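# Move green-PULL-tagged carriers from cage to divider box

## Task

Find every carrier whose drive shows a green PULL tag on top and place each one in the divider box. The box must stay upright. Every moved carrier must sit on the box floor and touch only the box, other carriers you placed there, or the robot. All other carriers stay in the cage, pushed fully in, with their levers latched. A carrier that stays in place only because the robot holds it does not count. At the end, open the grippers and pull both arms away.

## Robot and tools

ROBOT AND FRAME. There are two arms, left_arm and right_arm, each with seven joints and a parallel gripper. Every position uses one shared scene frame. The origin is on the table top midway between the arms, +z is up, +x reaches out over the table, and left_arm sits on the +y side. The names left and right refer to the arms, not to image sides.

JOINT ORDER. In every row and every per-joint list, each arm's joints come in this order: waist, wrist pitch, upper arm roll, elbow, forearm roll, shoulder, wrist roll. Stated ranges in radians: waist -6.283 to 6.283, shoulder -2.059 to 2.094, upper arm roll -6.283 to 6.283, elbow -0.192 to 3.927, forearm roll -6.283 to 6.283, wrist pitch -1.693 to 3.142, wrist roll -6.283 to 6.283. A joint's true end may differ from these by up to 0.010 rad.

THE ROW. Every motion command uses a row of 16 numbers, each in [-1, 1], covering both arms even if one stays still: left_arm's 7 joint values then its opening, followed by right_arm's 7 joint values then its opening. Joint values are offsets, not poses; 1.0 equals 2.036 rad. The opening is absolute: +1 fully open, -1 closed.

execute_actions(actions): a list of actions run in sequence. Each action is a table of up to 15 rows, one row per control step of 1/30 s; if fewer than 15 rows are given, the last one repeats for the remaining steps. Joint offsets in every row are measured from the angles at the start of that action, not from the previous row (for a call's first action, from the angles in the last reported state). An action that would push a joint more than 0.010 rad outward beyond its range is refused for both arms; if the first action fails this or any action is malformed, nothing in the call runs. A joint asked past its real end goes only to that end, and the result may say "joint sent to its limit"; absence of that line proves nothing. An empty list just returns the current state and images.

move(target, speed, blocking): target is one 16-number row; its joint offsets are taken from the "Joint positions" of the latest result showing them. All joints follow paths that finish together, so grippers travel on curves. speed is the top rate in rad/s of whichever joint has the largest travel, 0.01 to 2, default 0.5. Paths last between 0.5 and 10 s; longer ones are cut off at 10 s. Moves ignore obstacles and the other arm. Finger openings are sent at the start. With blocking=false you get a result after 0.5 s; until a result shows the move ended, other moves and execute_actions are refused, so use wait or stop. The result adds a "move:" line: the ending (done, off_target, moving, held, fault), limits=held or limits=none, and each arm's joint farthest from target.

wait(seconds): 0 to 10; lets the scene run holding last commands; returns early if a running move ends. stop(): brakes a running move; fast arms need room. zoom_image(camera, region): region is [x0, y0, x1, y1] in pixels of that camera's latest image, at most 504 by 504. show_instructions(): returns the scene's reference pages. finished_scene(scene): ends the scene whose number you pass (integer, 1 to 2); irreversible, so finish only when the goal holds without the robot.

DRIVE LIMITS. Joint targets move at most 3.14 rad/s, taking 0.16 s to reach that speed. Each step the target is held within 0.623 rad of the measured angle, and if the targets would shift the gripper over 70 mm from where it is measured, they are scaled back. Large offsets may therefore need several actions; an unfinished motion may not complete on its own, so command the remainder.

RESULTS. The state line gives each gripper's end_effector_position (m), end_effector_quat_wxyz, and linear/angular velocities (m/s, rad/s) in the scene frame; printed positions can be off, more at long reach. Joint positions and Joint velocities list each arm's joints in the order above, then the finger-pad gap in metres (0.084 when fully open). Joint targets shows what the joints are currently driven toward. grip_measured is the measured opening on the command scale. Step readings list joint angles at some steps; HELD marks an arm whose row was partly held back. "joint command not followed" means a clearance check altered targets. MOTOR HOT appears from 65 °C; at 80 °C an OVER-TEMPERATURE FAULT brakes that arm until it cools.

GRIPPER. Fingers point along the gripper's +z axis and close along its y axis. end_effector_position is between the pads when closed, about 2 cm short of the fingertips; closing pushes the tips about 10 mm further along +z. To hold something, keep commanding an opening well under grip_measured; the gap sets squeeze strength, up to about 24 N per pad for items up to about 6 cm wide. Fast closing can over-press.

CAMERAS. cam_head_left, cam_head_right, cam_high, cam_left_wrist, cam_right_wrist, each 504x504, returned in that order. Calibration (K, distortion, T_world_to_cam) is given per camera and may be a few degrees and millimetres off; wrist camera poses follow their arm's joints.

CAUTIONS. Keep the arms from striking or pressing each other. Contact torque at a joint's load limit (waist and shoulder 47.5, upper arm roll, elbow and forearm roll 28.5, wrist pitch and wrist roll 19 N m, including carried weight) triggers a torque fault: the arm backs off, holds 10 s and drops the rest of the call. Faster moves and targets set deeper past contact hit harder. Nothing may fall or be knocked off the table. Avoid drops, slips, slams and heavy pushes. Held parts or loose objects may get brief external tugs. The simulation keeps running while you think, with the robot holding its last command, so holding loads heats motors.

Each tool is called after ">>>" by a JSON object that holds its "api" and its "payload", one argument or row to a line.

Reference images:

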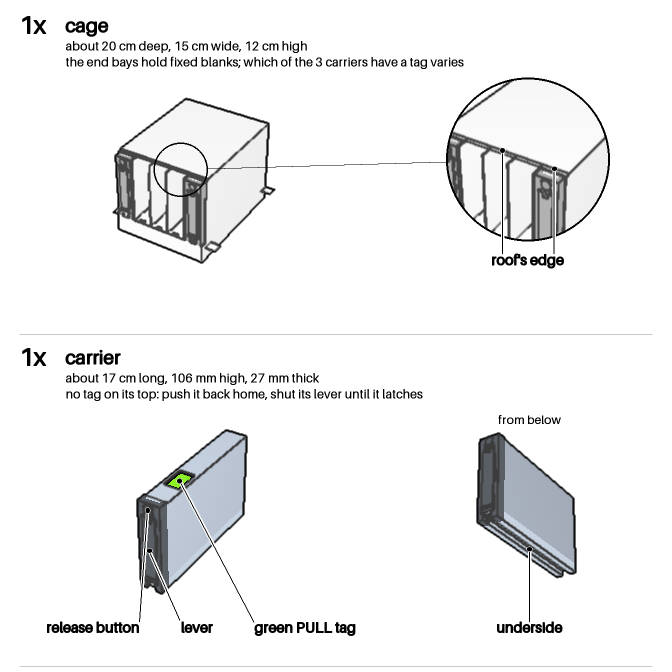

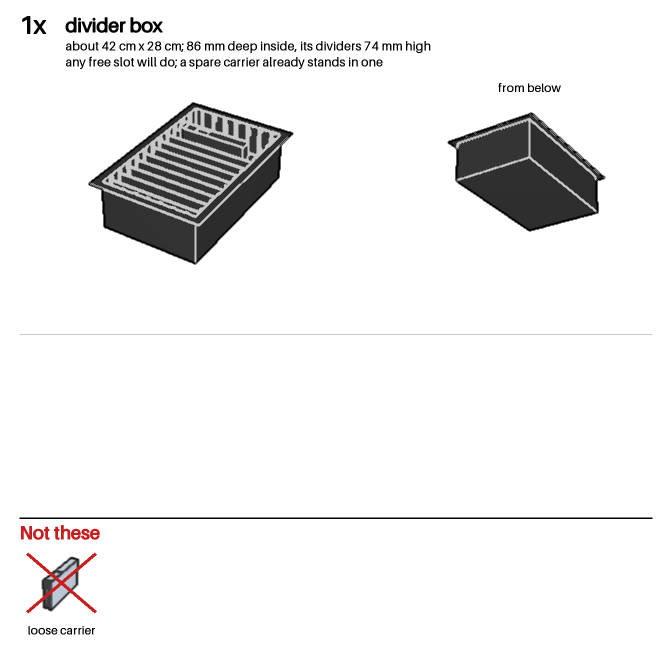

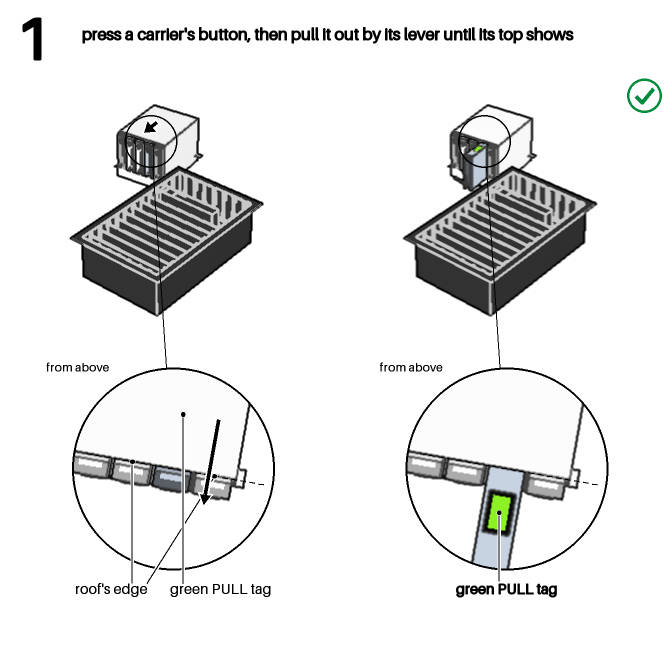

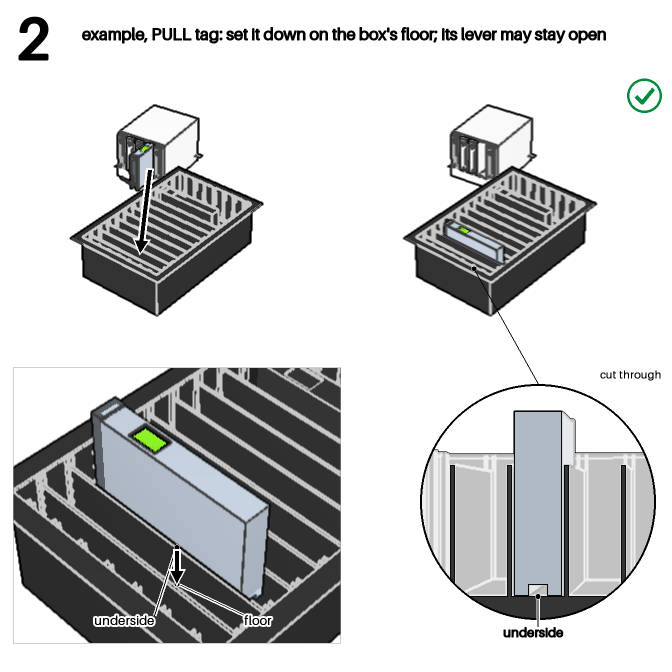

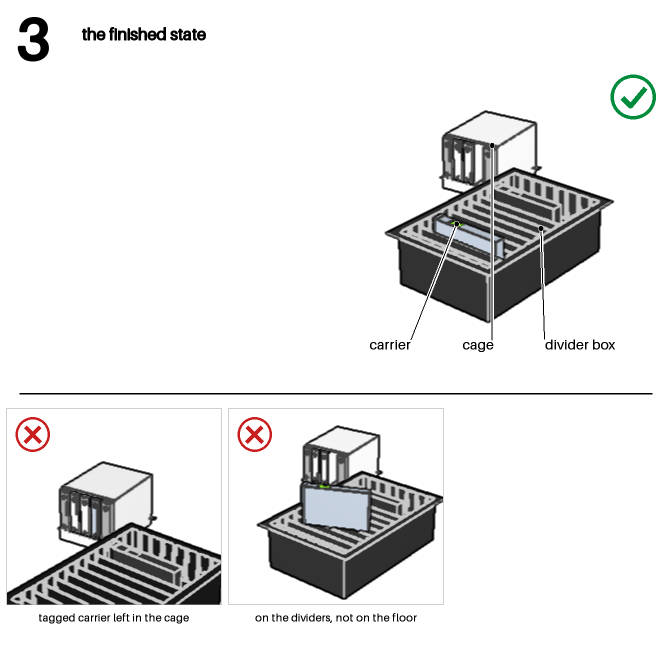

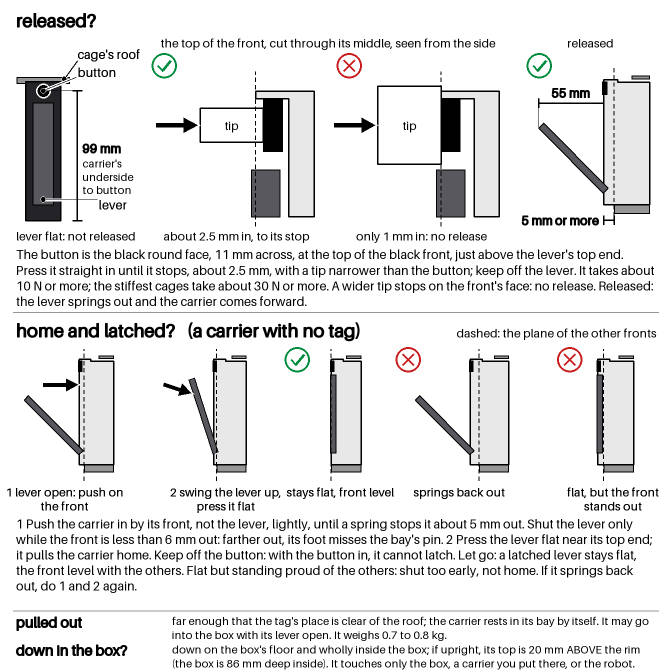

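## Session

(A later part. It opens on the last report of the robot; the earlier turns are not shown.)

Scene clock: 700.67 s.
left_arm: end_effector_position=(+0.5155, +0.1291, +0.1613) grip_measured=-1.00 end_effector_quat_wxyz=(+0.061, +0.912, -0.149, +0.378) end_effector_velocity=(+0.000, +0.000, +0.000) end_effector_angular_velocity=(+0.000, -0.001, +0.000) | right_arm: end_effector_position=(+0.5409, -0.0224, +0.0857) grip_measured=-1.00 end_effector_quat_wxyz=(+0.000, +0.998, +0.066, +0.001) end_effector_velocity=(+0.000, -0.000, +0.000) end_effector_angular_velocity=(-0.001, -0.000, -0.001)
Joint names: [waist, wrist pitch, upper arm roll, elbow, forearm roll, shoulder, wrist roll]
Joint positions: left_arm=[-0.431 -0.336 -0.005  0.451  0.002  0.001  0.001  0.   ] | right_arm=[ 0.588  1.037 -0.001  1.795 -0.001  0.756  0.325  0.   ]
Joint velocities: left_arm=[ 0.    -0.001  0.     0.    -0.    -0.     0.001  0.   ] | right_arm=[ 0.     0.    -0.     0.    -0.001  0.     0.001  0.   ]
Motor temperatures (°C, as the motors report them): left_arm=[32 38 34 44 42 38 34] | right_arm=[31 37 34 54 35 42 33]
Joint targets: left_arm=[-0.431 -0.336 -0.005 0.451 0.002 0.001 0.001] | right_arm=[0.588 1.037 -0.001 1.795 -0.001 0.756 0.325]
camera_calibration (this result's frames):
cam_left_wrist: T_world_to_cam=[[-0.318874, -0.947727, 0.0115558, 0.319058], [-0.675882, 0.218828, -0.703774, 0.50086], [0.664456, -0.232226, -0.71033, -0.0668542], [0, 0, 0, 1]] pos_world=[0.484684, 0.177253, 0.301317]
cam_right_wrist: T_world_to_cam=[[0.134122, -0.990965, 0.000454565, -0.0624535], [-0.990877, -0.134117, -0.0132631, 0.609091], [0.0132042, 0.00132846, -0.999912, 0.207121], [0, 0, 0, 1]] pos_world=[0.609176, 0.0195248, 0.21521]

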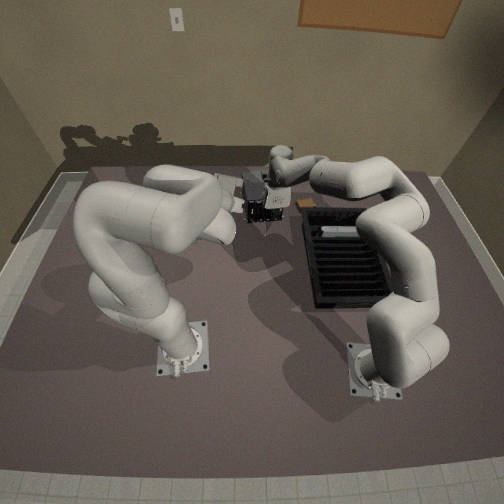

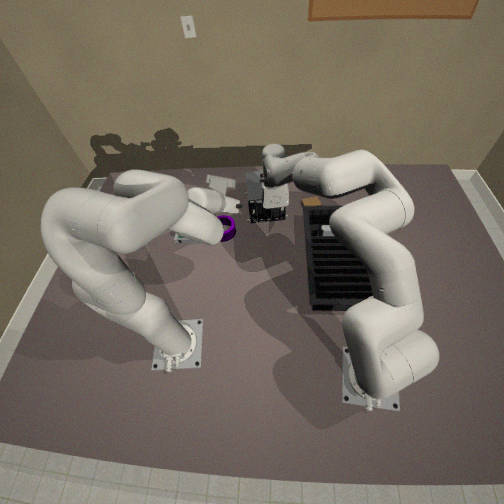

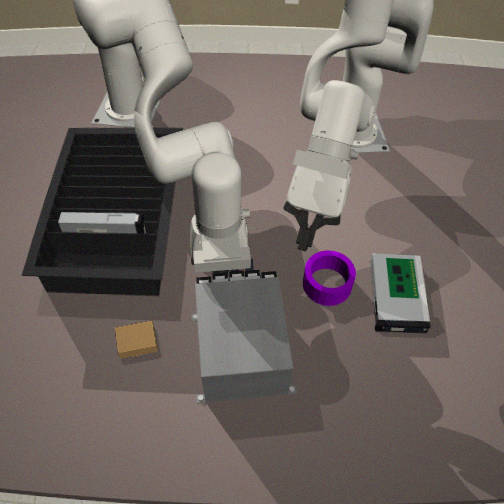

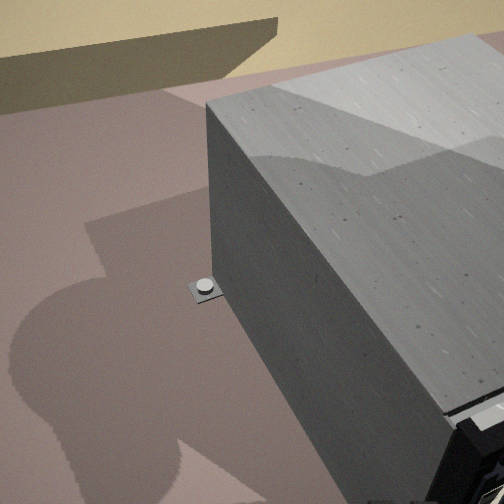

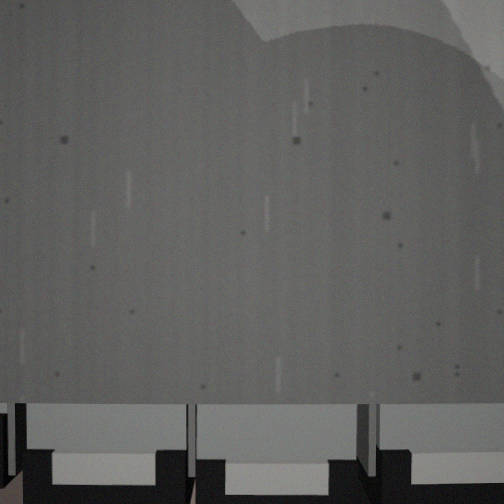

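>>> {"api": "move", "payload": {
  "target": [0.2117,0.263,0.0025,0.024,-0.001,-0.246,0,-1, 0,-0.0041,0,-0.0024,0,0.0018,0,-1],
  "speed": 0.6
}}

Scene clock: 726.90 s.
left_arm: end_effector_position=(+0.5045, +0.3416, +0.3084) grip_measured=-1.00 end_effector_quat_wxyz=(-0.022, +0.920, +0.052, +0.389) end_effector_velocity=(-0.000, +0.002, +0.002) end_effector_angular_velocity=(+0.001, -0.004, +0.004) | right_arm: end_effector_position=(+0.5411, -0.0224, +0.0827) grip_measured=-1.00 end_effector_quat_wxyz=(-0.000, +0.998, +0.066, +0.002) end_effector_velocity=(-0.000, +0.001, -0.000) end_effector_angular_velocity=(+0.000, -0.000, +0.002)
Joint names: [waist, wrist pitch, upper arm roll, elbow, forearm roll, shoulder, wrist roll]
Joint positions: left_arm=[-0.     0.199  0.     0.499 -0.    -0.499  0.001  0.   ] | right_arm=[ 0.588  1.029 -0.001  1.791 -0.001  0.759  0.325  0.   ]
Joint velocities: left_arm=[ 0.004  0.001  0.002  0.002 -0.    -0.004  0.002  0.   ] | right_arm=[ 0.001 -0.001  0.    -0.    -0.     0.001 -0.001  0.   ]
Motor temperatures (°C, as the motors report them): left_arm=[32 38 34 44 42 38 34] | right_arm=[31 36 34 51 35 41 33]
Joint targets: left_arm=[0.000 0.199 0.000 0.500 -0.000 -0.500 0.001] | right_arm=[0.588 1.029 -0.001 1.790 -0.001 0.760 0.325]
move: done; limits=none; left_arm: farthest joint: the elbow, 0.001 radians from its target (0.049 radians at the start); right_arm: farthest joint: the elbow, 0.001 radians from its target (0.005 radians at the start)
camera_calibration (this result's frames):
cam_left_wrist: T_world_to_cam=[[0.112126, -0.993614, 0.0126229, 0.313209], [-0.695236, -0.0875184, -0.713433, 0.667762], [0.709982, 0.0712183, -0.70061, -0.0353076], [0, 0, 0, 1]] pos_world=[0.454201, 0.372164, 0.447713]
cam_right_wrist: T_world_to_cam=[[0.133996, -0.990982, 0.0000598915, -0.062414], [-0.990874, -0.133982, -0.0147343, 0.609346], [0.0146095, 0.00191499, -0.999891, 0.203371], [0, 0, 0, 1]] pos_world=[0.609177, 0.0194009, 0.212331]

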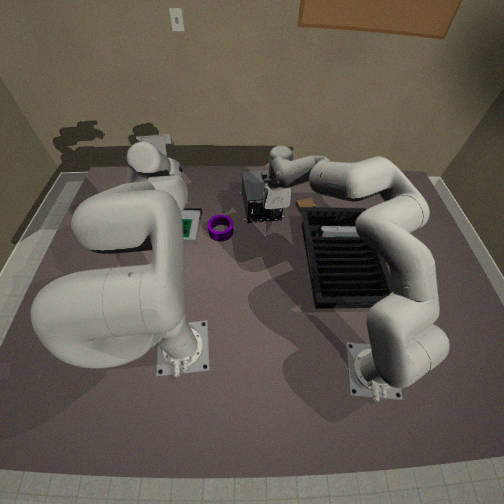

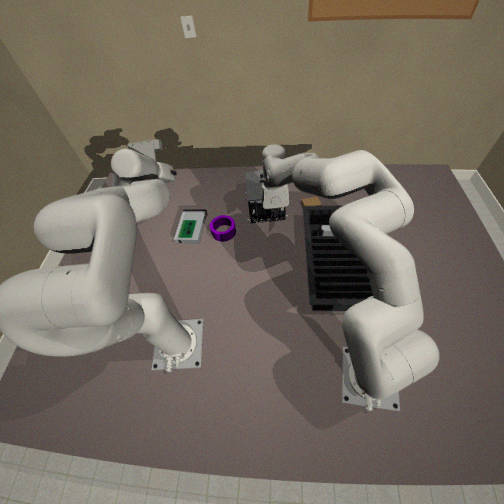

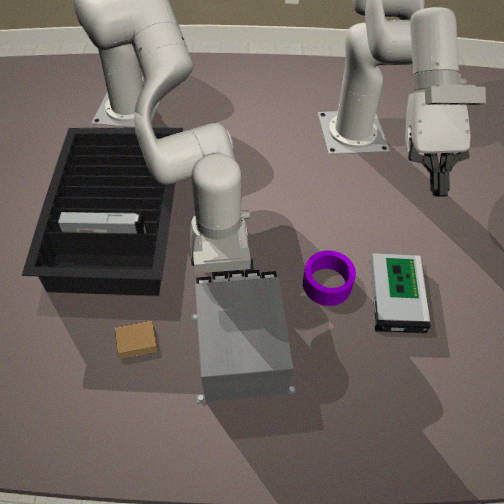

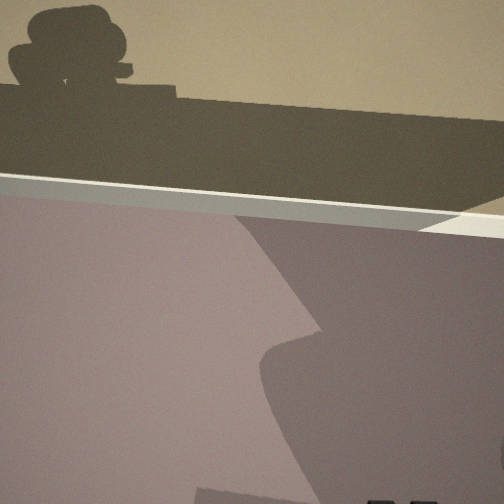

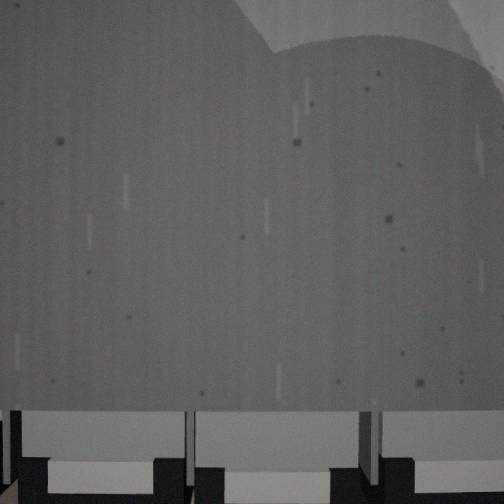

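>>> {"api": "move", "payload": {
  "target": [0,0,0,0,0,0,0,-1, 0.0088,-0.0412,0,-0.1003,0,-0.0591,0.0088,-1],
  "speed": 0.12
}}

Scene clock: 735.37 s.
left_arm: end_effector_position=(+0.5045, +0.3416, +0.3084) grip_measured=-1.00 end_effector_quat_wxyz=(-0.022, +0.920, +0.052, +0.389) end_effector_velocity=(+0.000, -0.001, +0.001) end_effector_angular_velocity=(+0.001, -0.001, -0.002) | right_arm: end_effector_position=(+0.5064, -0.0272, +0.0827) grip_measured=-1.00 end_effector_quat_wxyz=(-0.000, +0.998, +0.066, +0.002) end_effector_velocity=(-0.001, +0.001, +0.000) end_effector_angular_velocity=(+0.001, +0.001, +0.001)
Joint names: [waist, wrist pitch, upper arm roll, elbow, forearm roll, shoulder, wrist roll]
Joint positions: left_arm=[-0.     0.199  0.     0.499 -0.    -0.499  0.001  0.   ] | right_arm=[ 0.606  0.945 -0.001  1.587 -0.001  0.639  0.343  0.   ]
Joint velocities: left_arm=[-0.    -0.    -0.001  0.001  0.     0.    -0.     0.   ] | right_arm=[ 0.001  0.     0.    -0.001  0.002 -0.001 -0.     0.   ]
Motor temperatures (°C, as the motors report them): left_arm=[32 38 34 46 42 38 34] | right_arm=[31 36 34 50 35 41 33]
Joint targets: left_arm=[-0.000 0.199 0.000 0.499 -0.000 -0.499 0.001] | right_arm=[0.606 0.945 -0.001 1.587 -0.001 0.639 0.343]
move: done; limits=none; left_arm: farthest joint: the waist, 0.000 radians from its target (0.000 radians at the start); right_arm: farthest joint: the waist, 0.000 radians from its target (0.018 radians at the start)
camera_calibration (this result's frames):
cam_left_wrist: T_world_to_cam=[[0.112127, -0.993614, 0.0126232, 0.313208], [-0.695235, -0.0875193, -0.713434, 0.667762], [0.709983, 0.0712191, -0.700609, -0.0353081], [0, 0, 0, 1]] pos_world=[0.454201, 0.372165, 0.447714]
cam_right_wrist: T_world_to_cam=[[0.133964, -0.990986, -0.000148113, -0.0624812], [-0.990878, -0.133947, -0.0147881, 0.574325], [0.0146349, 0.00212783, -0.999891, 0.203846], [0, 0, 0, 1]] pos_world=[0.574473, 0.0145775, 0.212308]

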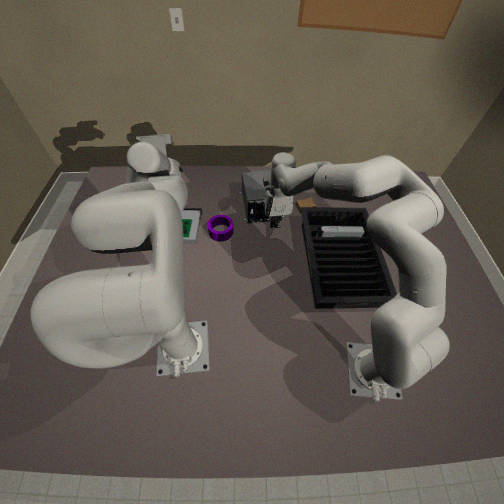

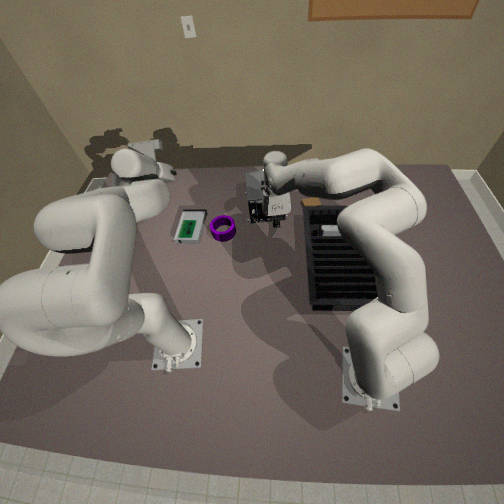

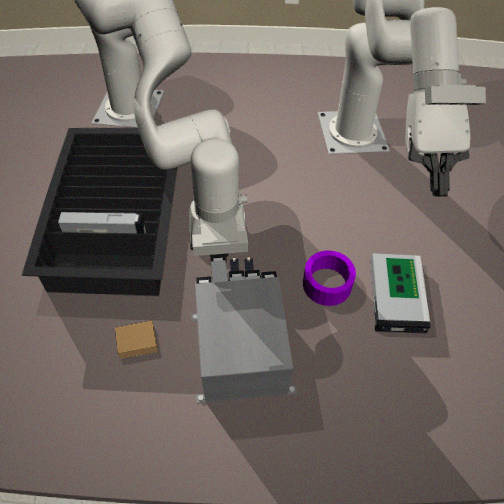

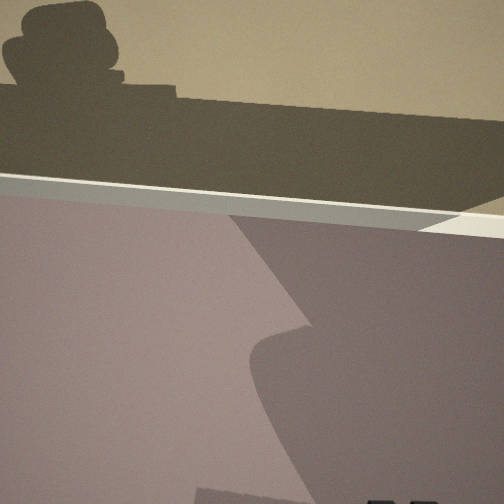

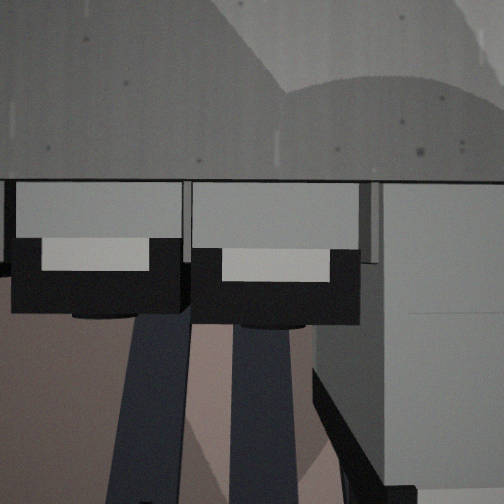

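>>> {"api": "move", "payload": {
  "target": [0,0,0,0,0,0,0,-1, 0.0098,-0.0338,0,-0.0859,0,-0.0521,0.0098,-1],
  "speed": 0.15
}}

Scene clock: 741.70 s.
left_arm: end_effector_position=(+0.5045, +0.3416, +0.3084) grip_measured=-1.00 end_effector_quat_wxyz=(-0.022, +0.920, +0.052, +0.389) end_effector_velocity=(-0.000, +0.001, +0.000) end_effector_angular_velocity=(-0.001, -0.001, +0.002) | right_arm: end_effector_position=(+0.4719, -0.0320, +0.0828) grip_measured=-1.00 end_effector_quat_wxyz=(-0.000, +0.998, +0.066, +0.002) end_effector_velocity=(-0.001, -0.001, -0.000) end_effector_angular_velocity=(+0.000, +0.001, -0.001)
Joint names: [waist, wrist pitch, upper arm roll, elbow, forearm roll, shoulder, wrist roll]
Joint positions: left_arm=[-0.     0.199  0.     0.499 -0.    -0.499  0.001  0.   ] | right_arm=[ 0.625  0.876 -0.001  1.413 -0.001  0.533  0.363  0.   ]
Joint velocities: left_arm=[ 0.001 -0.002  0.001 -0.001 -0.    -0.    -0.     0.   ] | right_arm=[-0.001 -0.     0.    -0.003  0.001 -0.001 -0.001  0.   ]
Motor temperatures (°C, as the motors report them): left_arm=[32 38 34 47 42 38 34] | right_arm=[31 36 34 51 35 41 33]
Joint targets: left_arm=[-0.000 0.199 0.000 0.499 -0.000 -0.499 0.001] | right_arm=[0.626 0.876 -0.001 1.412 -0.001 0.533 0.363]
move: done; limits=none; left_arm: farthest joint: the waist, 0.000 radians from its target (0.000 radians at the start); right_arm: farthest joint: the waist, 0.001 radians from its target (0.020 radians at the start)
camera_calibration (this result's frames):
cam_left_wrist: T_world_to_cam=[[0.112127, -0.993614, 0.012623, 0.313208], [-0.695235, -0.0875191, -0.713434, 0.667762], [0.709983, 0.0712191, -0.700608, -0.0353082], [0, 0, 0, 1]] pos_world=[0.454201, 0.372165, 0.447714]
cam_right_wrist: T_world_to_cam=[[0.133787, -0.99101, -0.000477946, -0.062489], [-0.990894, -0.133764, -0.0153946, 0.539607], [0.0151923, 0.00253319, -0.999881, 0.204227], [0, 0, 0, 1]] pos_world=[0.53995, 0.00973528, 0.21248]

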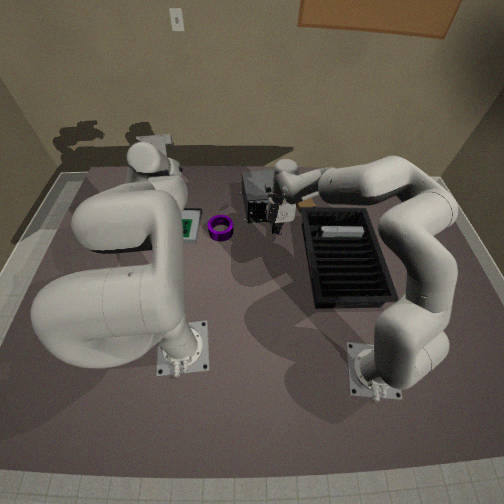

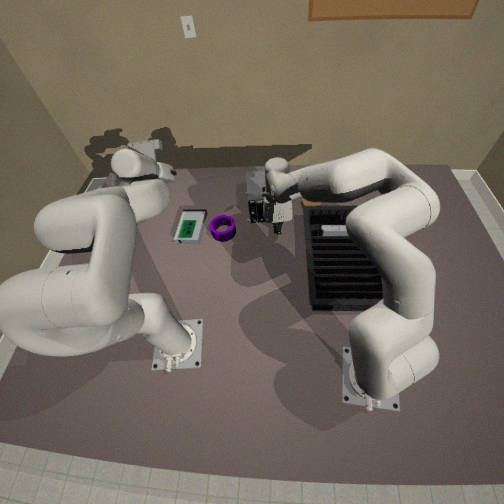

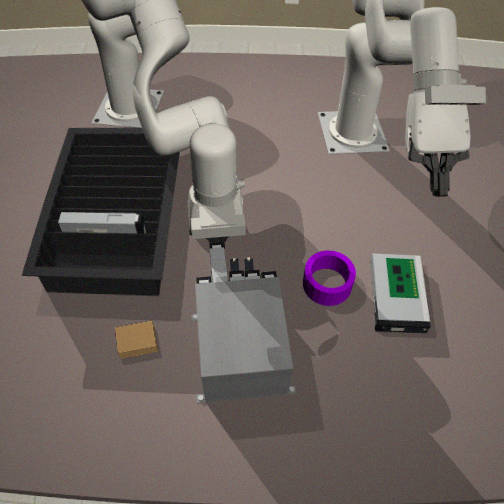

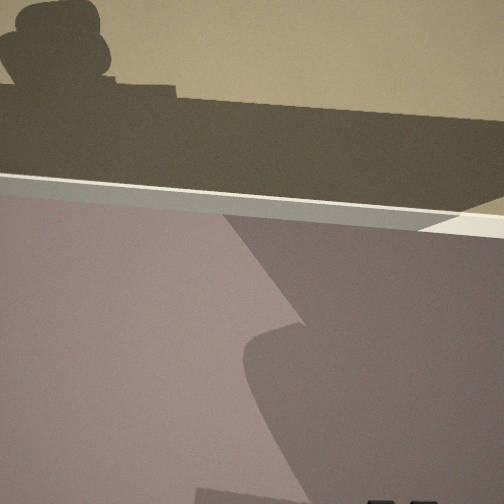

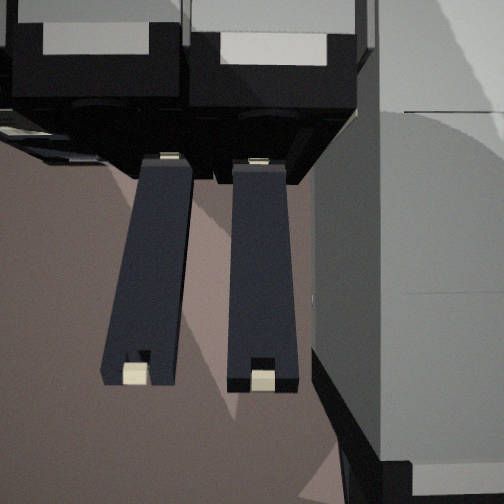

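>>> {"api": "zoom_image", "payload": {
  "camera": "cam_high",
  "region": [170,210,310,310]
}}

>>> {"api": "zoom_image", "payload": {
  "camera": "cam_right_wrist",
  "region": [300,0,504,504]
}}

Region (170, 210, 310, 310) of cam_high's 504x504 image, scaled by 3.600, with more detail than that image has; it fills the top 360 rows of this view, and the rest is white.

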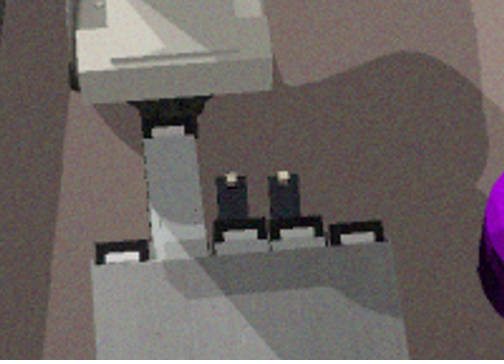

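Region (300, 0, 504, 504) of cam_right_wrist's 504x504 image, scaled by 1.000; it fills the left 204 columns of this view, and the rest is white.

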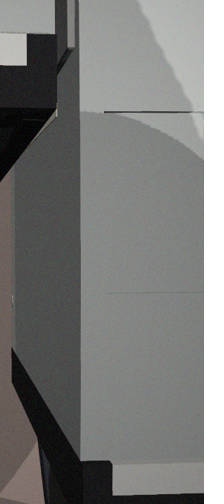

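>>> {"api": "move", "payload": {
  "target": [0,0,0,0,0,0,0,-1, -0.0182,0.0751,0,0.1857,0,0.111,-0.0187,-1],
  "speed": 0.18
}}

Scene clock: 776.63 s.
left_arm: end_effector_position=(+0.5045, +0.3416, +0.3084) grip_measured=-1.00 end_effector_quat_wxyz=(-0.022, +0.920, +0.052, +0.389) end_effector_velocity=(-0.000, +0.000, +0.000) end_effector_angular_velocity=(-0.001, -0.000, +0.001) | right_arm: end_effector_position=(+0.5408, -0.0221, +0.0827) grip_measured=-1.00 end_effector_quat_wxyz=(+0.000, +0.998, +0.067, +0.001) end_effector_velocity=(-0.000, +0.002, -0.000) end_effector_angular_velocity=(+0.001, -0.000, +0.002)
Joint names: [waist, wrist pitch, upper arm roll, elbow, forearm roll, shoulder, wrist roll]
Joint positions: left_arm=[-0.     0.199  0.     0.499 -0.    -0.499  0.001  0.   ] | right_arm=[ 0.588  1.029 -0.001  1.79  -0.001  0.759  0.325  0.   ]
Joint velocities: left_arm=[ 0.001 -0.     0.    -0.    -0.    -0.    -0.001  0.   ] | right_arm=[0.002 0.    0.    0.002 0.001 0.002 0.    0.   ]
Motor temperatures (°C, as the motors report them): left_arm=[32 38 34 49 42 37 34] | right_arm=[31 36 34 52 35 41 33]
Joint targets: left_arm=[-0.000 0.199 0.000 0.499 -0.000 -0.499 0.001] | right_arm=[0.588 1.029 -0.001 1.791 -0.001 0.759 0.325]
move: done; limits=none; left_arm: farthest joint: the waist, 0.000 radians from its target (0.000 radians at the start); right_arm: farthest joint: the elbow, 0.001 radians from its target (0.379 radians at the start)
camera_calibration (this result's frames):
cam_left_wrist: T_world_to_cam=[[0.112127, -0.993614, 0.012623, 0.313209], [-0.695235, -0.087519, -0.713434, 0.667762], [0.709983, 0.0712191, -0.700608, -0.0353082], [0, 0, 0, 1]] pos_world=[0.454201, 0.372165, 0.447714]
cam_right_wrist: T_world_to_cam=[[0.134861, -0.990864, 0.000198819, -0.0625498], [-0.990758, -0.13485, -0.0146099, 0.609017], [0.0145032, 0.00177333, -0.999893, 0.203483], [0, 0, 0, 1]] pos_world=[0.608873, 0.0197865, 0.212372]

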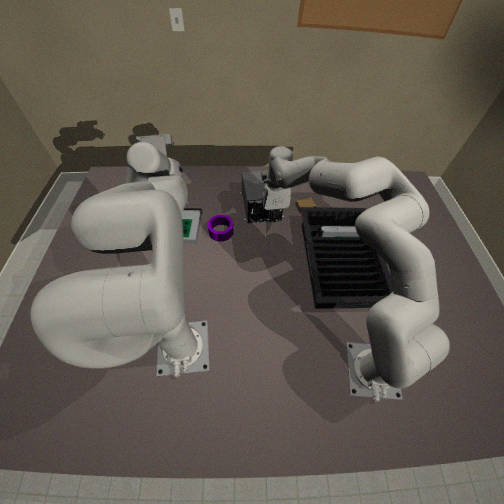

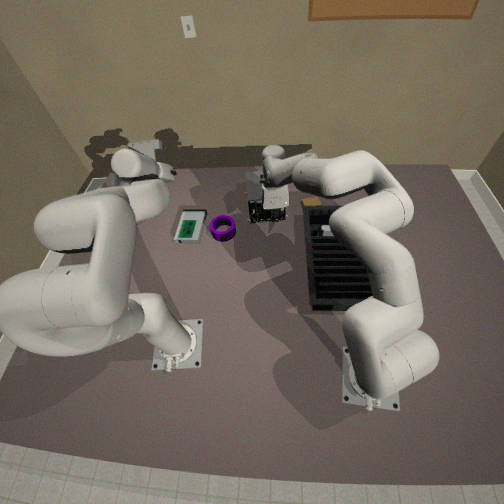

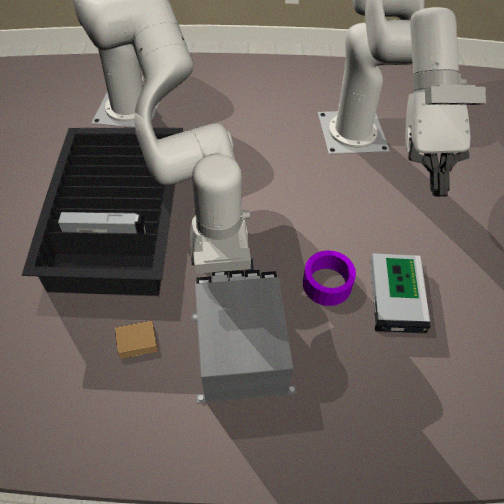

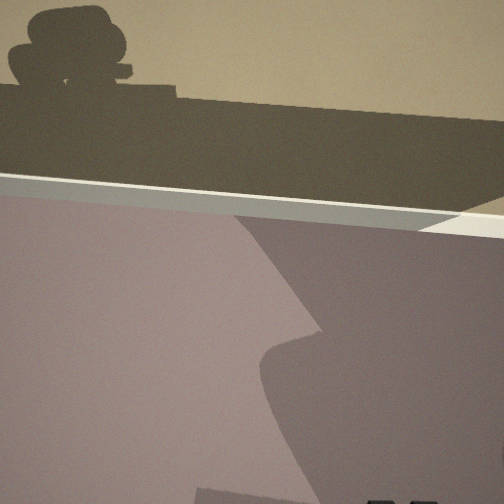

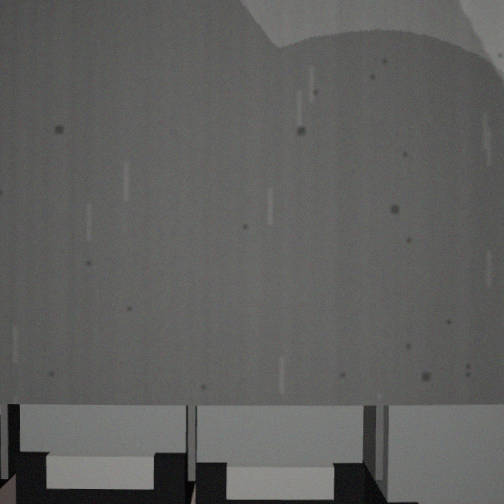

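>>> {"api": "move", "payload": {
  "target": [0,0,0,0,0,0,0,-1, -0.0019,0.0106,0,0.0256,0,0.015,-0.0019,-1],
  "speed": 0.05
}}

Scene clock: 783.00 s.
left_arm: end_effector_position=(+0.5045, +0.3416, +0.3084) grip_measured=-1.00 end_effector_quat_wxyz=(-0.022, +0.920, +0.052, +0.389) end_effector_velocity=(-0.000, +0.000, -0.000) end_effector_angular_velocity=(-0.001, -0.000, +0.001) | right_arm: end_effector_position=(+0.5487, -0.0210, +0.0826) grip_measured=-1.00 end_effector_quat_wxyz=(+0.000, +0.998, +0.067, +0.001) end_effector_velocity=(+0.000, -0.001, -0.000) end_effector_angular_velocity=(-0.001, +0.001, -0.002)
Joint names: [waist, wrist pitch, upper arm roll, elbow, forearm roll, shoulder, wrist roll]
Joint positions: left_arm=[-0.     0.199  0.     0.499 -0.    -0.499  0.001  0.   ] | right_arm=[ 0.585  1.05  -0.001  1.842 -0.001  0.789  0.321  0.   ]
Joint velocities: left_arm=[ 0.    -0.001  0.001 -0.001  0.     0.    -0.001  0.   ] | right_arm=[-0.001  0.002  0.     0.001 -0.001  0.001  0.001  0.   ]
Motor temperatures (°C, as the motors report them): left_arm=[32 38 34 49 42 37 34] | right_arm=[31 36 34 54 35 42 33]
Joint targets: left_arm=[-0.000 0.199 0.000 0.499 -0.000 -0.499 0.001] | right_arm=[0.585 1.050 -0.001 1.842 -0.001 0.789 0.321]
move: done; limits=none; left_arm: farthest joint: the waist, 0.000 radians from its target (0.000 radians at the start); right_arm: farthest joint: the waist, 0.000 radians from its target (0.004 radians at the start)
camera_calibration (this result's frames):
cam_left_wrist: T_world_to_cam=[[0.112127, -0.993614, 0.0126229, 0.313209], [-0.695235, -0.0875189, -0.713434, 0.667762], [0.709983, 0.0712191, -0.700608, -0.0353083], [0, 0, 0, 1]] pos_world=[0.454201, 0.372165, 0.447714]
cam_right_wrist: T_world_to_cam=[[0.134863, -0.990864, 0.000252719, -0.062574], [-0.990758, -0.134853, -0.0146092, 0.616947], [0.0145098, 0.00171987, -0.999893, 0.203192], [0, 0, 0, 1]] pos_world=[0.616736, 0.0208451, 0.212199]

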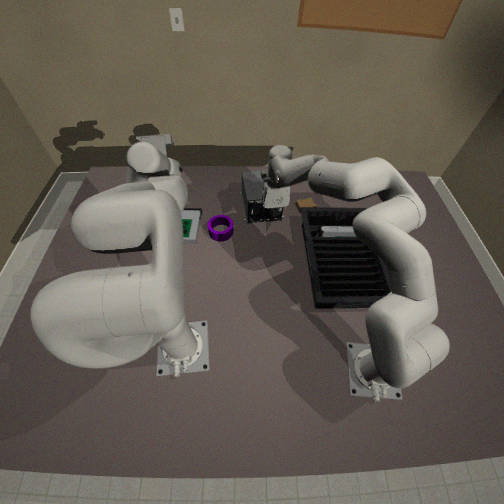

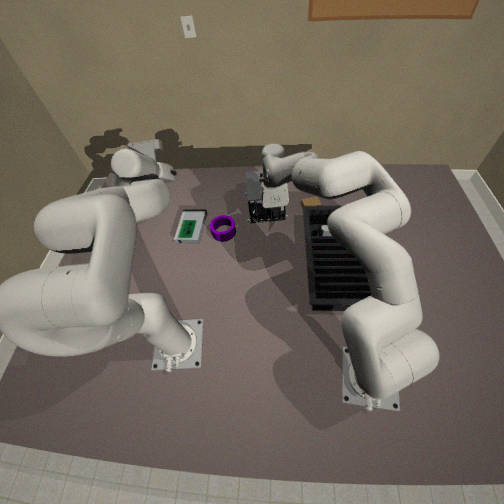

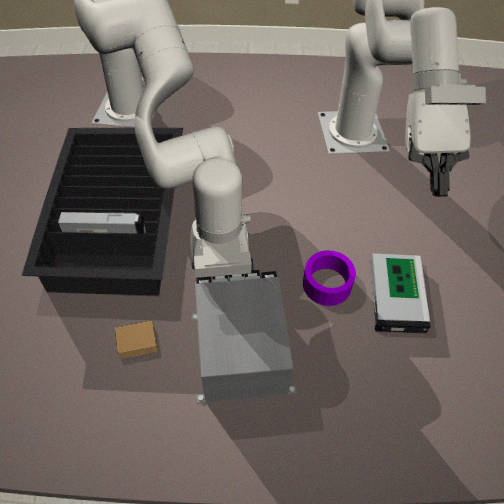

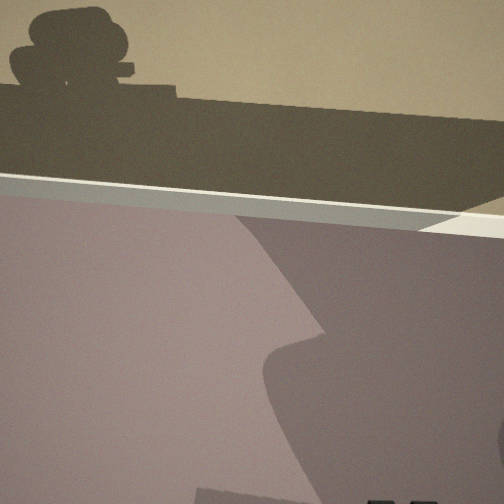

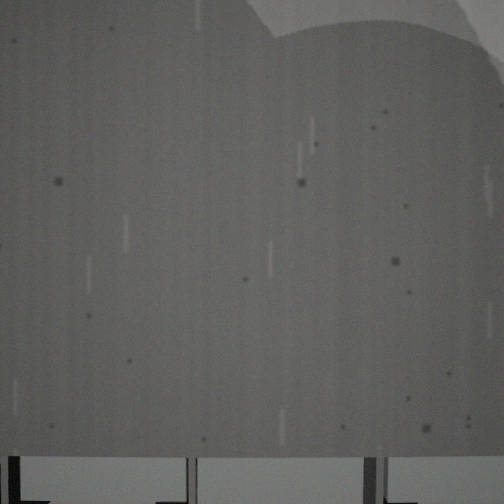

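>>> {"api": "move", "payload": {
  "target": [0,0,0,0,0,0,0,-1, -0.0005,0.0028,0,0.0066,0,0.0039,-0.0005,-1],
  "speed": 0.03
}}

Scene clock: 790.30 s.
left_arm: end_effector_position=(+0.5045, +0.3416, +0.3084) grip_measured=-1.00 end_effector_quat_wxyz=(-0.022, +0.920, +0.052, +0.389) end_effector_velocity=(+0.000, -0.000, -0.000) end_effector_angular_velocity=(-0.000, +0.000, -0.000) | right_arm: end_effector_position=(+0.5501, -0.0207, +0.0822) grip_measured=-1.00 end_effector_quat_wxyz=(+0.000, +0.998, +0.067, +0.001) end_effector_velocity=(+0.001, -0.000, +0.000) end_effector_angular_velocity=(+0.001, -0.000, -0.001)
Joint names: [waist, wrist pitch, upper arm roll, elbow, forearm roll, shoulder, wrist roll]
Joint positions: left_arm=[-0.     0.199  0.     0.499 -0.    -0.499  0.001  0.   ] | right_arm=[ 0.584  1.057 -0.001  1.855 -0.001  0.797  0.32   0.   ]
Joint velocities: left_arm=[-0.001  0.     0.     0.     0.     0.    -0.001  0.   ] | right_arm=[-0.001  0.001  0.     0.003  0.001  0.001 -0.001  0.   ]
Motor temperatures (°C, as the motors report them): left_arm=[32 38 34 50 42 37 34] | right_arm=[31 36 34 55 35 42 33]
Joint targets: left_arm=[-0.000 0.199 0.000 0.499 -0.000 -0.499 0.001] | right_arm=[0.584 1.056 -0.001 1.856 -0.001 0.797 0.320]
move: done; limits=none; left_arm: farthest joint: the waist, 0.000 radians from its target (0.000 radians at the start); right_arm: farthest joint: the elbow, 0.001 radians from its target (0.013 radians at the start)
camera_calibration (this result's frames):
cam_left_wrist: T_world_to_cam=[[0.112127, -0.993614, 0.0126232, 0.313208], [-0.695235, -0.0875192, -0.713434, 0.667762], [0.709983, 0.0712191, -0.700608, -0.0353082], [0, 0, 0, 1]] pos_world=[0.454201, 0.372165, 0.447714]
cam_right_wrist: T_world_to_cam=[[0.135234, -0.990814, 0.000489768, -0.06268], [-0.990728, -0.135229, -0.0130694, 0.618246], [0.0130156, 0.0012822, -0.999914, 0.203608], [0, 0, 0, 1]] pos_world=[0.61834, 0.0212392, 0.211701]

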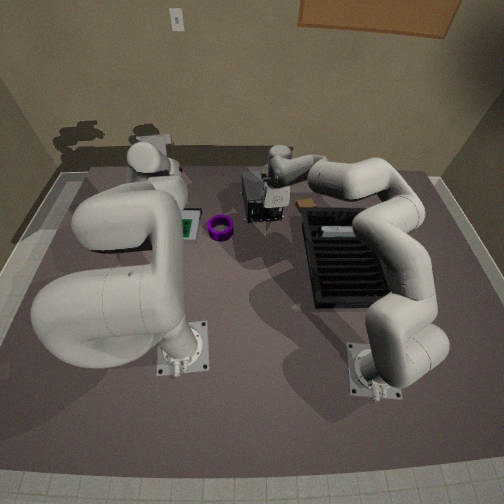

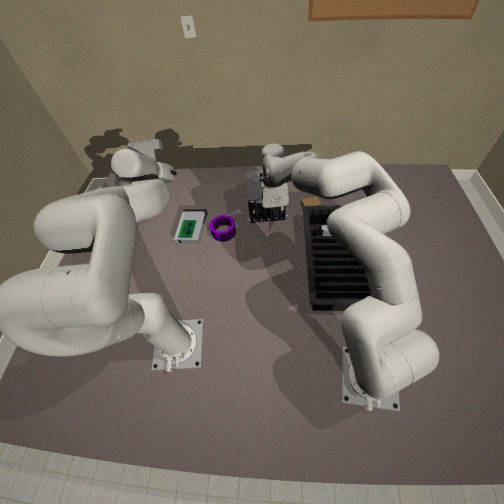

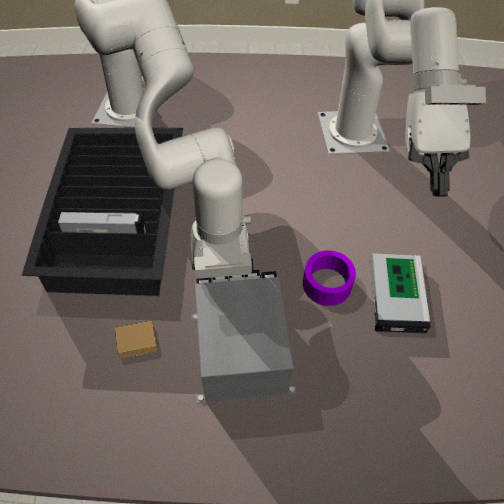

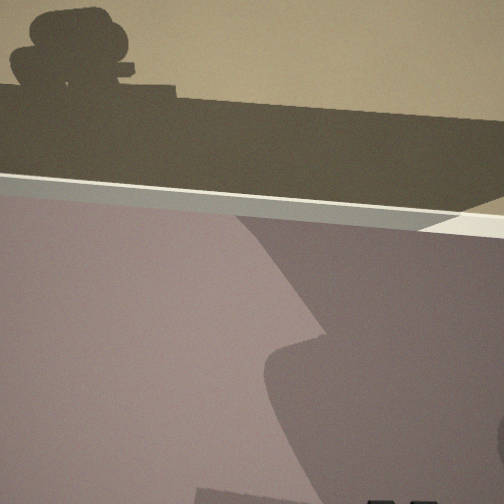

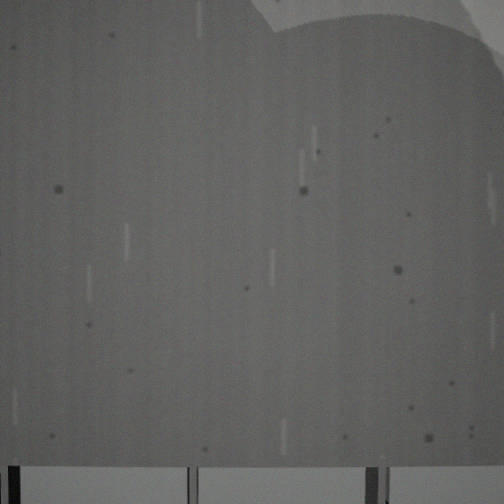

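>>> {"api": "zoom_image", "payload": {
  "camera": "cam_high",
  "region": [390,90,500,210]
}}

>>> {"api": "zoom_image", "payload": {
  "camera": "cam_head_right",
  "region": [230,150,320,240]
}}

Region (390, 90, 500, 210) of cam_high's 504x504 image, scaled by 4.200, with more detail than that image has; it fills the left 462 columns of this view, and the rest is white.

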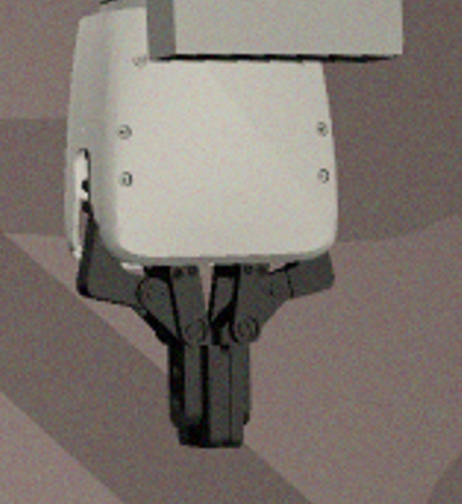

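Region (230, 150, 320, 240) of cam_head_right's 504x504 image, scaled by 5.600, with more detail than that image has.

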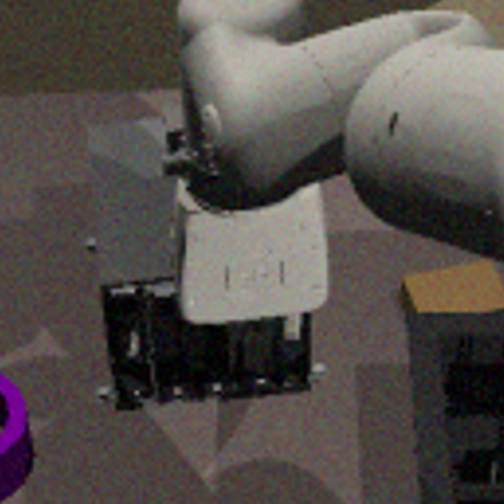

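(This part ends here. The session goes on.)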